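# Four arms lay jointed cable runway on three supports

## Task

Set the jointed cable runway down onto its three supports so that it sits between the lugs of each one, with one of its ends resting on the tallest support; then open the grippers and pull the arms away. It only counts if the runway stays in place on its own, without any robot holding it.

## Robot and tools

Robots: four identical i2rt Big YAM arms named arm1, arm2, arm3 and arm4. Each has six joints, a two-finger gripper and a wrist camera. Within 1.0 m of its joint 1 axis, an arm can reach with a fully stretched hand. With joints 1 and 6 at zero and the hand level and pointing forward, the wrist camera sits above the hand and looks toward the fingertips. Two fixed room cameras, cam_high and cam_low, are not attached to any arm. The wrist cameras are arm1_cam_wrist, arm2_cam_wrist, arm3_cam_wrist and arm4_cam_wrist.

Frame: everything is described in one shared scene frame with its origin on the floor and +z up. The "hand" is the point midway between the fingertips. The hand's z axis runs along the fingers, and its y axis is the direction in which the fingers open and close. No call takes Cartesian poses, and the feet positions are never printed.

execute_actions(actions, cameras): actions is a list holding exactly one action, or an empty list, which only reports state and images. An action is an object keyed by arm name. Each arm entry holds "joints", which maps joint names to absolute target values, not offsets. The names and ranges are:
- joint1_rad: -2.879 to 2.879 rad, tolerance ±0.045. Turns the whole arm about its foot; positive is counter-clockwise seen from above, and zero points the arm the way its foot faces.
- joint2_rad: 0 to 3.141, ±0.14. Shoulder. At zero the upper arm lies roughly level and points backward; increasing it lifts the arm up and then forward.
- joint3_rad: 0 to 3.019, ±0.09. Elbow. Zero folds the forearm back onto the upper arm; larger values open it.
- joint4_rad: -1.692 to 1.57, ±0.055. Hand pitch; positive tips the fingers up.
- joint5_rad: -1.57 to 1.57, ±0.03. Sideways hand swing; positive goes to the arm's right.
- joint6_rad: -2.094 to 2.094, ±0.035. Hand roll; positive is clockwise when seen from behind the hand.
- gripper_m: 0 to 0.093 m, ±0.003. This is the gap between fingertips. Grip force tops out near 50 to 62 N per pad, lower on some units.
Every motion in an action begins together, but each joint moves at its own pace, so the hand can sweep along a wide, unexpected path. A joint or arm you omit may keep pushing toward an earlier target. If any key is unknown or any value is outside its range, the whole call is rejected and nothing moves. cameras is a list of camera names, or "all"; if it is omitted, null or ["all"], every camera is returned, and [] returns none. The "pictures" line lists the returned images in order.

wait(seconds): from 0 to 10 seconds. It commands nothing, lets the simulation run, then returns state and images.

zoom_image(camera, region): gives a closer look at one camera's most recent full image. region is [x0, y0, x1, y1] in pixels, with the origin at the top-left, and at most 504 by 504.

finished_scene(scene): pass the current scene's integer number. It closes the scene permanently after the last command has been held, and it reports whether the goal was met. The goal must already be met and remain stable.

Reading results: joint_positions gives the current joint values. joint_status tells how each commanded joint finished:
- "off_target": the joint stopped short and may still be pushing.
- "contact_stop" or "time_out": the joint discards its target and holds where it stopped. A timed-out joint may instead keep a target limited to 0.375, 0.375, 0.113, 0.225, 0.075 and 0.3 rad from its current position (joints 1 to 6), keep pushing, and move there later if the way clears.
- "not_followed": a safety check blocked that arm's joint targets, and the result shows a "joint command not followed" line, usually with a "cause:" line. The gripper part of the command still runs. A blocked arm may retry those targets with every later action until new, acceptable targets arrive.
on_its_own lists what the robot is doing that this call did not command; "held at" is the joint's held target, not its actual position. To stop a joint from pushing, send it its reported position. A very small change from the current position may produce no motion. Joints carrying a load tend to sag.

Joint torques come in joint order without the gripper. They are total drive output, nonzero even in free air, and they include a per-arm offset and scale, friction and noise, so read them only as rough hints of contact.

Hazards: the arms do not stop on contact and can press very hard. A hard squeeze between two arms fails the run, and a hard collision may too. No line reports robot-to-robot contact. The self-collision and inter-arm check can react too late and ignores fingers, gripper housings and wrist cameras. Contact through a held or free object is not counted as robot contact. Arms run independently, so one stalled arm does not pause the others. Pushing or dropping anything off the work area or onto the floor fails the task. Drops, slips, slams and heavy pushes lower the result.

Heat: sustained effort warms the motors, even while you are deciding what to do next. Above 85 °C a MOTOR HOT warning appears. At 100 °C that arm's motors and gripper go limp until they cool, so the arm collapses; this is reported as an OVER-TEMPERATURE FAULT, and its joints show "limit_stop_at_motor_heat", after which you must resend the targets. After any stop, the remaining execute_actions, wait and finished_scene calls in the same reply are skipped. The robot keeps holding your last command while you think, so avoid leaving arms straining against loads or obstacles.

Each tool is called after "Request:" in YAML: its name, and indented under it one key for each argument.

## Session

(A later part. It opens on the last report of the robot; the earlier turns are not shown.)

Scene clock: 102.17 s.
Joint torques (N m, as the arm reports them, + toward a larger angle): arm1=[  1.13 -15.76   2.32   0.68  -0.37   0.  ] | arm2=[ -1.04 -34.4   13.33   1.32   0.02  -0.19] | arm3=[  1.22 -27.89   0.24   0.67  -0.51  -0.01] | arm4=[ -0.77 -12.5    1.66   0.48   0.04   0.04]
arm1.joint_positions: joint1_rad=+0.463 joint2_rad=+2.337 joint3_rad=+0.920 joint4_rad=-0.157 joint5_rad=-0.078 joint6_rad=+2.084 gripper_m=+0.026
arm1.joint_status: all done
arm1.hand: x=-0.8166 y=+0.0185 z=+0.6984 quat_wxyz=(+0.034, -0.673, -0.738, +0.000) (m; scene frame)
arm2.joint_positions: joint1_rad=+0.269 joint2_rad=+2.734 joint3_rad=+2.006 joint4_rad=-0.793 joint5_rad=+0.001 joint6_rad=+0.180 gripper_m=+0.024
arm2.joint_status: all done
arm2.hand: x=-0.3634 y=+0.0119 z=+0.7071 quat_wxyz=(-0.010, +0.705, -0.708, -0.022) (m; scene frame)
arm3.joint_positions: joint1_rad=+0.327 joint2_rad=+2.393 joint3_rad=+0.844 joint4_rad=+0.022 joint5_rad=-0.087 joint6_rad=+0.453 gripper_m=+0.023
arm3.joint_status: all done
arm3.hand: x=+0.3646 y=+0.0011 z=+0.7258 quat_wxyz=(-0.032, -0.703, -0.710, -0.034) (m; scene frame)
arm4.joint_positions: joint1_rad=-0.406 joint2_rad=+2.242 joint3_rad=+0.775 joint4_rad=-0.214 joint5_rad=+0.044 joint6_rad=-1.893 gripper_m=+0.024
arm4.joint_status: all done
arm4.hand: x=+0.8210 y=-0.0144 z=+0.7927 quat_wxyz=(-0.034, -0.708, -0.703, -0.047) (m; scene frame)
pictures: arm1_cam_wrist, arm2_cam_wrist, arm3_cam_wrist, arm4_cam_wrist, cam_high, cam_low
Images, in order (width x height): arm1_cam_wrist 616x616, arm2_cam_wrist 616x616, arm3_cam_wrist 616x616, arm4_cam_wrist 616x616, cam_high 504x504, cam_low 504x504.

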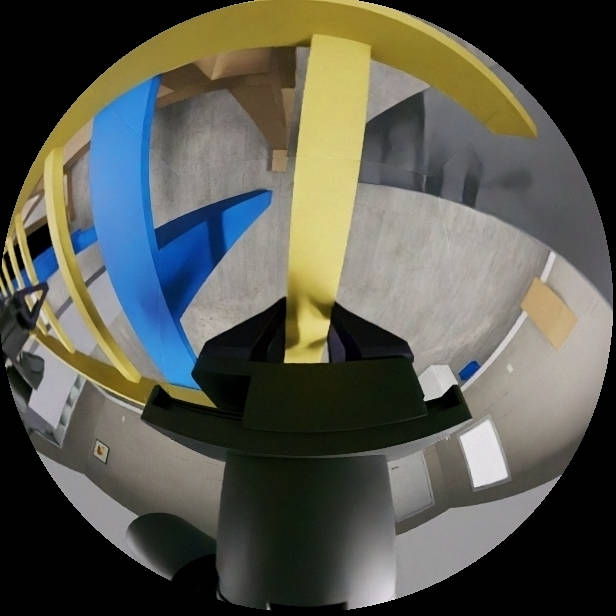

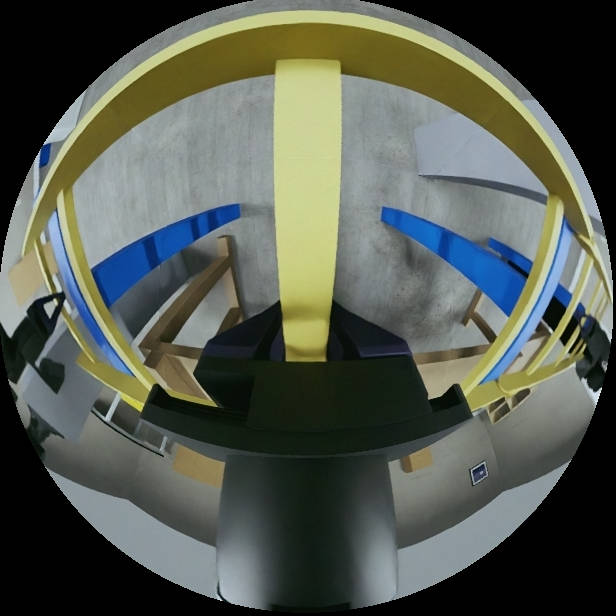

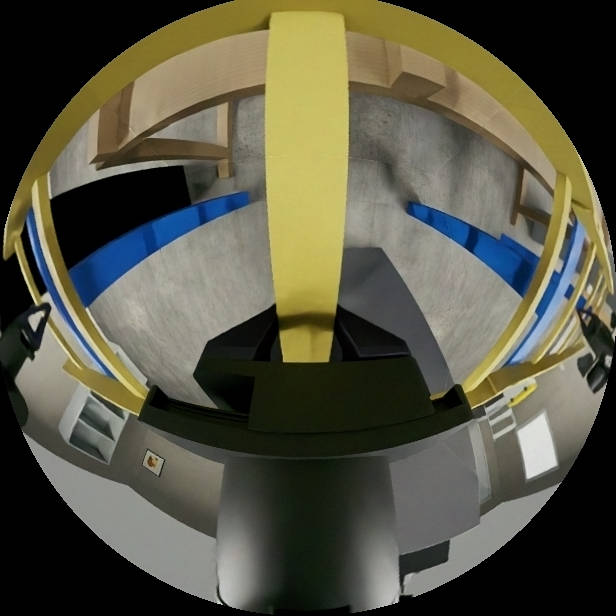

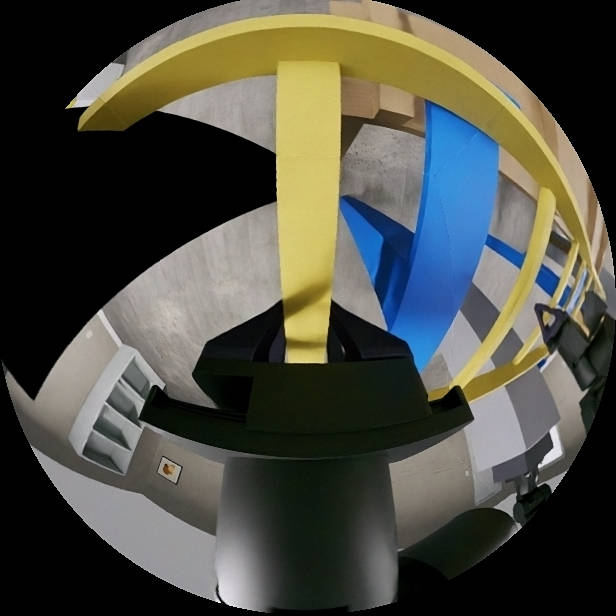

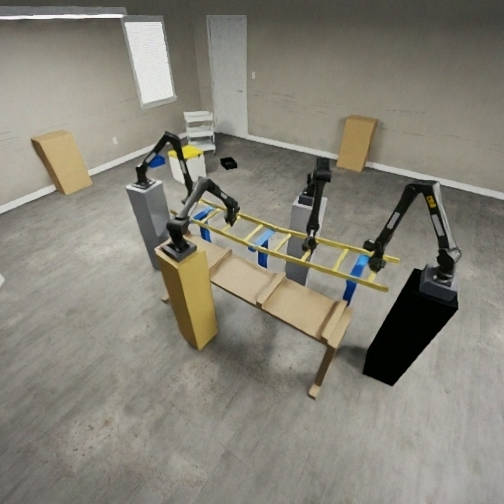

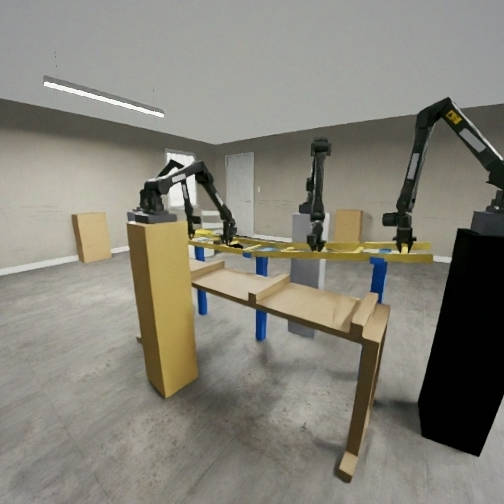

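Inside. Unload, release.

Request:
execute_actions:
  actions:
    - {"arm1":{"joints":{"joint2_rad":2.37,"joint3_rad":0.94,"joint4_rad":-0.135}},"arm2":{"joints":{"joint2_rad":2.73,"joint3_rad":2.07}},"arm3":{"joints":{"joint2_rad":2.39,"joint3_rad":0.87,"joint4_rad":0.04}},"arm4":{"joints":{"joint2_rad":2.285,"joint3_rad":0.79,"joint4_rad":-0.18}}}
  cameras: []

Request:
execute_actions:
  actions:
    - {"arm1":{"joints":{"gripper_m":0.08}},"arm2":{"joints":{"gripper_m":0.08}},"arm3":{"joints":{"gripper_m":0.08}},"arm4":{"joints":{"gripper_m":0.08}}}
  cameras: []

Request:
execute_actions:
  actions:
    - {"arm1":{"joints":{"joint2_rad":2.14,"joint3_rad":0.85,"joint4_rad":-0.28}},"arm2":{"joints":{"joint2_rad":2.6,"joint3_rad":2.0,"joint4_rad":-0.92}},"arm3":{"joints":{"joint2_rad":2.18,"joint3_rad":0.76,"joint4_rad":-0.09}},"arm4":{"joints":{"joint2_rad":2.06,"joint3_rad":0.74,"joint4_rad":-0.34}}}
  cameras: []

Request:
execute_actions:
  actions:
    - {"arm1":{"joints":{"joint2_rad":1.2,"joint3_rad":1.0,"joint4_rad":-1.3}},"arm2":{"joints":{"joint2_rad":1.5,"joint3_rad":1.5,"joint4_rad":-1.4}},"arm3":{"joints":{"joint2_rad":1.2,"joint3_rad":1.0,"joint4_rad":-1.3}},"arm4":{"joints":{"joint2_rad":1.2,"joint3_rad":1.0,"joint4_rad":-1.3}}}

Request:
zoom_image:
  camera: "cam_high"
  region: [160, 180, 420, 310]

Scene clock: 106.70 s.
Joint torques (N m, as the arm reports them, + toward a larger angle): arm1=[  0.17 -13.44   2.48   0.98  -0.3    0.02] | arm2=[ -0.39 -29.22  11.57   1.5    0.04  -0.06] | arm3=[  1.3  -19.23   1.7    1.04  -0.51  -0.01] | arm4=[-0.73 -9.85  2.46  1.3   0.04  0.02]
arm1.joint_positions: joint1_rad=+0.463 joint2_rad=+2.340 joint3_rad=+0.921 joint4_rad=-0.155 joint5_rad=-0.078 joint6_rad=+2.084 gripper_m=+0.026
arm1.joint_status: all done
arm1.hand: x=-0.8166 y=+0.0185 z=+0.6973 quat_wxyz=(+0.034, -0.673, -0.738, +0.000) (m; scene frame)
arm2.joint_positions: joint1_rad=+0.269 joint2_rad=+2.738 joint3_rad=+2.006 joint4_rad=-0.793 joint5_rad=+0.001 joint6_rad=+0.180 gripper_m=+0.024
arm2.joint_status: all done
arm2.hand: x=-0.3631 y=+0.0104 z=+0.7046 quat_wxyz=(-0.009, +0.705, -0.708, -0.020) (m; scene frame)
arm3.joint_positions: joint1_rad=+0.327 joint2_rad=+2.400 joint3_rad=+0.846 joint4_rad=+0.023 joint5_rad=-0.087 joint6_rad=+0.453 gripper_m=+0.023
arm3.joint_status: all done
arm3.hand: x=+0.3640 y=+0.0023 z=+0.7236 quat_wxyz=(-0.031, -0.703, -0.710, -0.035) (m; scene frame)
arm4.joint_positions: joint1_rad=-0.406 joint2_rad=+2.245 joint3_rad=+0.776 joint4_rad=-0.210 joint5_rad=+0.044 joint6_rad=-1.893 gripper_m=+0.024
arm4.joint_status: all done
arm4.hand: x=+0.8208 y=-0.0143 z=+0.7918 quat_wxyz=(-0.033, -0.708, -0.703, -0.047) (m; scene frame)
pictures: none
No camera images: the call's "cameras" was empty. Leave "cameras" out to get every camera's image.

Scene clock: 107.50 s.
Joint torques (N m, as the arm reports them, + toward a larger angle): arm1=[  1.23 -13.72   2.63   0.67  -0.05   0.  ] | arm2=[ -0.72 -27.86   8.82   1.31   0.    -0.12] | arm3=[  1.3  -19.89   0.32   0.94  -0.04  -0.01] | arm4=[ -0.98 -12.29   1.87   0.59  -0.03   0.03]
arm1.joint_positions: joint1_rad=+0.467 joint2_rad=+2.340 joint3_rad=+0.925 joint4_rad=-0.147 joint5_rad=-0.087 joint6_rad=+2.084 gripper_m=+0.080
arm1.joint_status: all done
arm1.hand: x=-0.8144 y=+0.0236 z=+0.6976 quat_wxyz=(+0.036, -0.672, -0.740, -0.007) (m; scene frame)
arm2.joint_positions: joint1_rad=+0.269 joint2_rad=+2.724 joint3_rad=+2.043 joint4_rad=-0.786 joint5_rad=+0.001 joint6_rad=+0.178 gripper_m=+0.080
arm2.joint_status: all done
arm2.hand: x=-0.3674 y=+0.0355 z=+0.7254 quat_wxyz=(-0.025, +0.705, -0.707, -0.044) (m; scene frame)
arm3.joint_positions: joint1_rad=+0.327 joint2_rad=+2.398 joint3_rad=+0.867 joint4_rad=+0.026 joint5_rad=-0.100 joint6_rad=+0.453 gripper_m=+0.080
arm3.joint_status: all done
arm3.hand: x=+0.3723 y=-0.0092 z=+0.7247 quat_wxyz=(-0.044, -0.702, -0.710, -0.038) (m; scene frame)
arm4.joint_positions: joint1_rad=-0.402 joint2_rad=+2.274 joint3_rad=+0.780 joint4_rad=-0.192 joint5_rad=+0.045 joint6_rad=-1.893 gripper_m=+0.080
arm4.joint_status: all done
arm4.hand: x=+0.8239 y=-0.0163 z=+0.7826 quat_wxyz=(-0.036, -0.707, -0.705, -0.049) (m; scene frame)
pictures: none
No camera images: the call's "cameras" was empty. Leave "cameras" out to get every camera's image.

Scene clock: 108.60 s.
Joint torques (N m, as the arm reports them, + toward a larger angle): arm1=[  0.85 -14.11   2.42  -0.17  -0.02   0.09] | arm2=[ -1.05 -25.23   7.71  -0.17   0.05  -0.14] | arm3=[  1.26 -16.65   1.2   -0.14  -0.03  -0.01] | arm4=[ -0.91 -11.22   3.11  -0.23  -0.02   0.03]
arm1.joint_positions: joint1_rad=+0.469 joint2_rad=+2.127 joint3_rad=+0.852 joint4_rad=-0.269 joint5_rad=-0.087 joint6_rad=+2.084 gripper_m=+0.080
arm1.joint_status: all done
arm1.hand: x=-0.8132 y=+0.0264 z=+0.7706 quat_wxyz=(+0.034, -0.671, -0.741, -0.016) (m; scene frame)
arm2.joint_positions: joint1_rad=+0.269 joint2_rad=+2.572 joint3_rad=+1.996 joint4_rad=-0.903 joint5_rad=+0.001 joint6_rad=+0.178 gripper_m=+0.080
arm2.joint_status: all done
arm2.hand: x=-0.3669 y=+0.0383 z=+0.8131 quat_wxyz=(-0.021, +0.705, -0.707, -0.039) (m; scene frame)
arm3.joint_positions: joint1_rad=+0.327 joint2_rad=+2.172 joint3_rad=+0.760 joint4_rad=-0.077 joint5_rad=-0.100 joint6_rad=+0.453 gripper_m=+0.080
arm3.joint_status: all done
arm3.hand: x=+0.3702 y=-0.0048 z=+0.7972 quat_wxyz=(-0.052, -0.701, -0.710, -0.035) (m; scene frame)
arm4.joint_positions: joint1_rad=-0.402 joint2_rad=+2.045 joint3_rad=+0.737 joint4_rad=-0.328 joint5_rad=+0.046 joint6_rad=-1.893 gripper_m=+0.080
arm4.joint_status: all done
arm4.hand: x=+0.8069 y=-0.0113 z=+0.8545 quat_wxyz=(-0.013, -0.708, -0.705, -0.039) (m; scene frame)
pictures: none
No camera images: the call's "cameras" was empty. Leave "cameras" out to get every camera's image.

Scene clock: 110.37 s.
Joint torques (N m, as the arm reports them, + toward a larger angle): arm1=[ 0.65 -8.38 10.72 -0.28 -0.03  0.05] | arm2=[ -1.56 -14.34   9.03   0.1    0.03  -0.08] | arm3=[  1.24 -10.44   8.81  -0.26  -0.03  -0.01] | arm4=[-0.91 -6.12 10.6   0.07 -0.03  0.04]
arm1.joint_positions: joint1_rad=+0.469 joint2_rad=+1.202 joint3_rad=+0.981 joint4_rad=-1.288 joint5_rad=-0.087 joint6_rad=+2.084 gripper_m=+0.080
arm1.joint_status: all done
arm1.hand: x=-0.8624 y=-0.0022 z=+1.1453 quat_wxyz=(+0.031, -0.670, -0.741, -0.033) (m; scene frame)
arm2.joint_positions: joint1_rad=+0.269 joint2_rad=+1.482 joint3_rad=+1.504 joint4_rad=-1.382 joint5_rad=+0.001 joint6_rad=+0.178 gripper_m=+0.080
arm2.joint_status: all done
arm2.hand: x=-0.3221 y=-0.1870 z=+1.2710 quat_wxyz=(-0.055, +0.702, -0.705, -0.088) (m; scene frame)
arm3.joint_positions: joint1_rad=+0.327 joint2_rad=+1.201 joint3_rad=+0.996 joint4_rad=-1.285 joint5_rad=-0.100 joint6_rad=+0.453 gripper_m=+0.080
arm3.joint_status: all done
arm3.hand: x=+0.3579 y=+0.0204 z=+1.2008 quat_wxyz=(-0.052, -0.701, -0.710, -0.035) (m; scene frame)
arm4.joint_positions: joint1_rad=-0.402 joint2_rad=+1.193 joint3_rad=+0.991 joint4_rad=-1.288 joint5_rad=+0.046 joint6_rad=-1.893 gripper_m=+0.080
arm4.joint_status: all done
arm4.hand: x=+0.8069 y=-0.0156 z=+1.2180 quat_wxyz=(+0.052, -0.708, -0.704, -0.006) (m; scene frame)
pictures: arm1_cam_wrist, arm2_cam_wrist, arm3_cam_wrist, arm4_cam_wrist, cam_high, cam_low
Images, in order (width x height): arm1_cam_wrist 616x616, arm2_cam_wrist 616x616, arm3_cam_wrist 616x616, arm4_cam_wrist 616x616, cam_high 504x504, cam_low 504x504.

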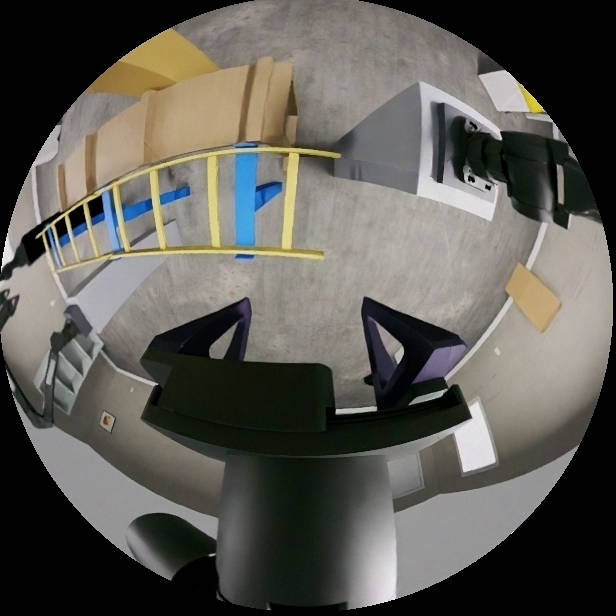

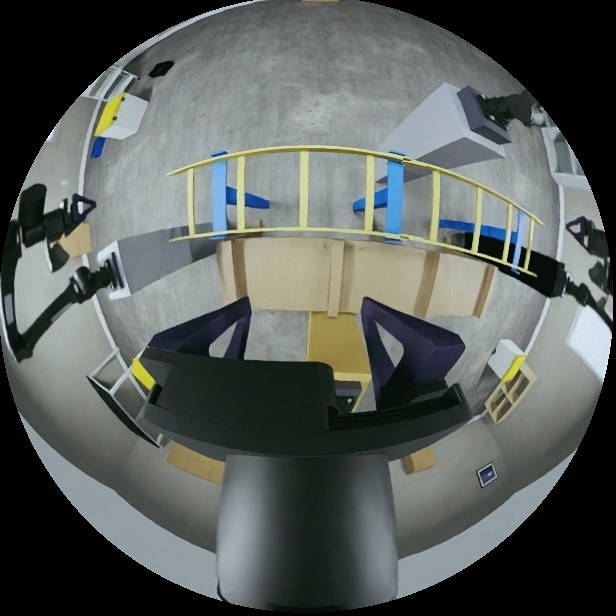

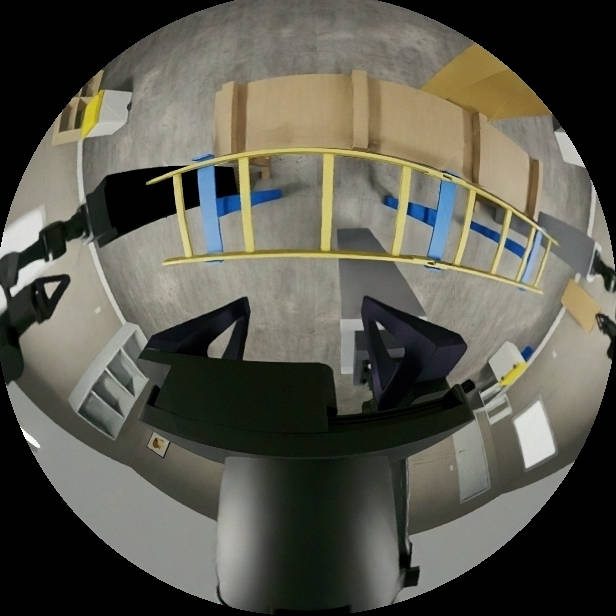

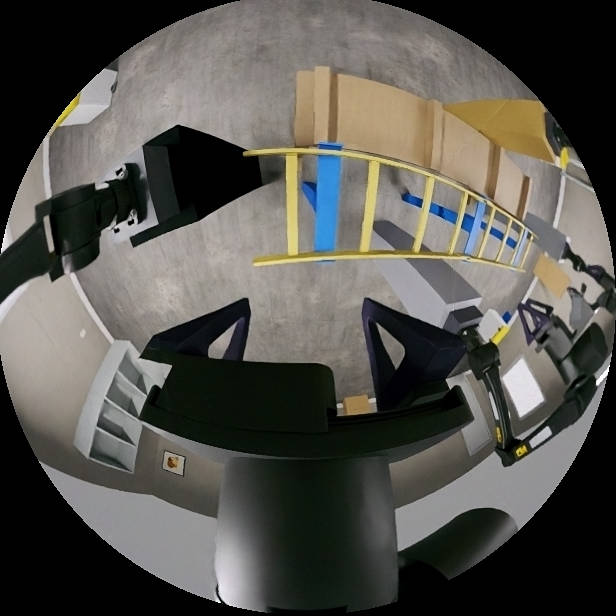

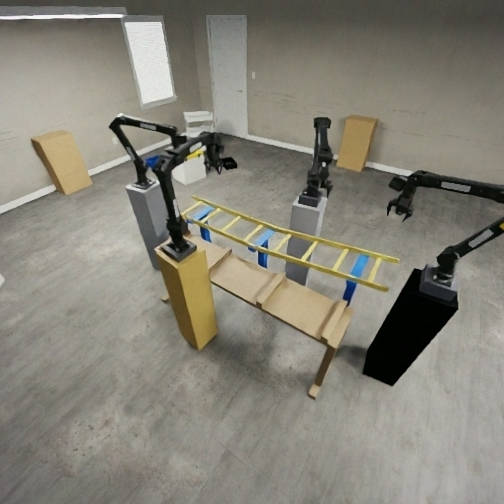

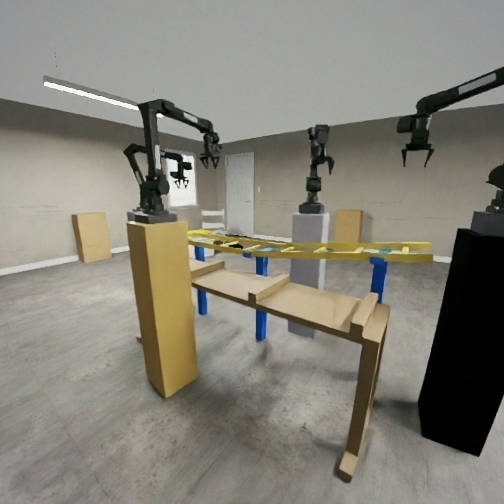

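Region (160, 180, 420, 310) of cam_high's 504x504 image, scaled by 1.938, with more detail than that image has.

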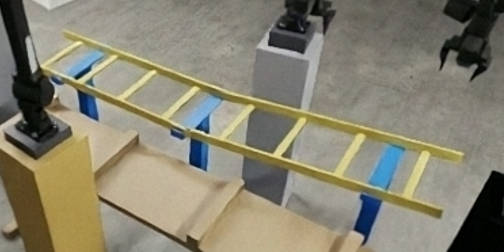

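Request:
finished_scene:
  scene: 1

The scene is finished: the task was done.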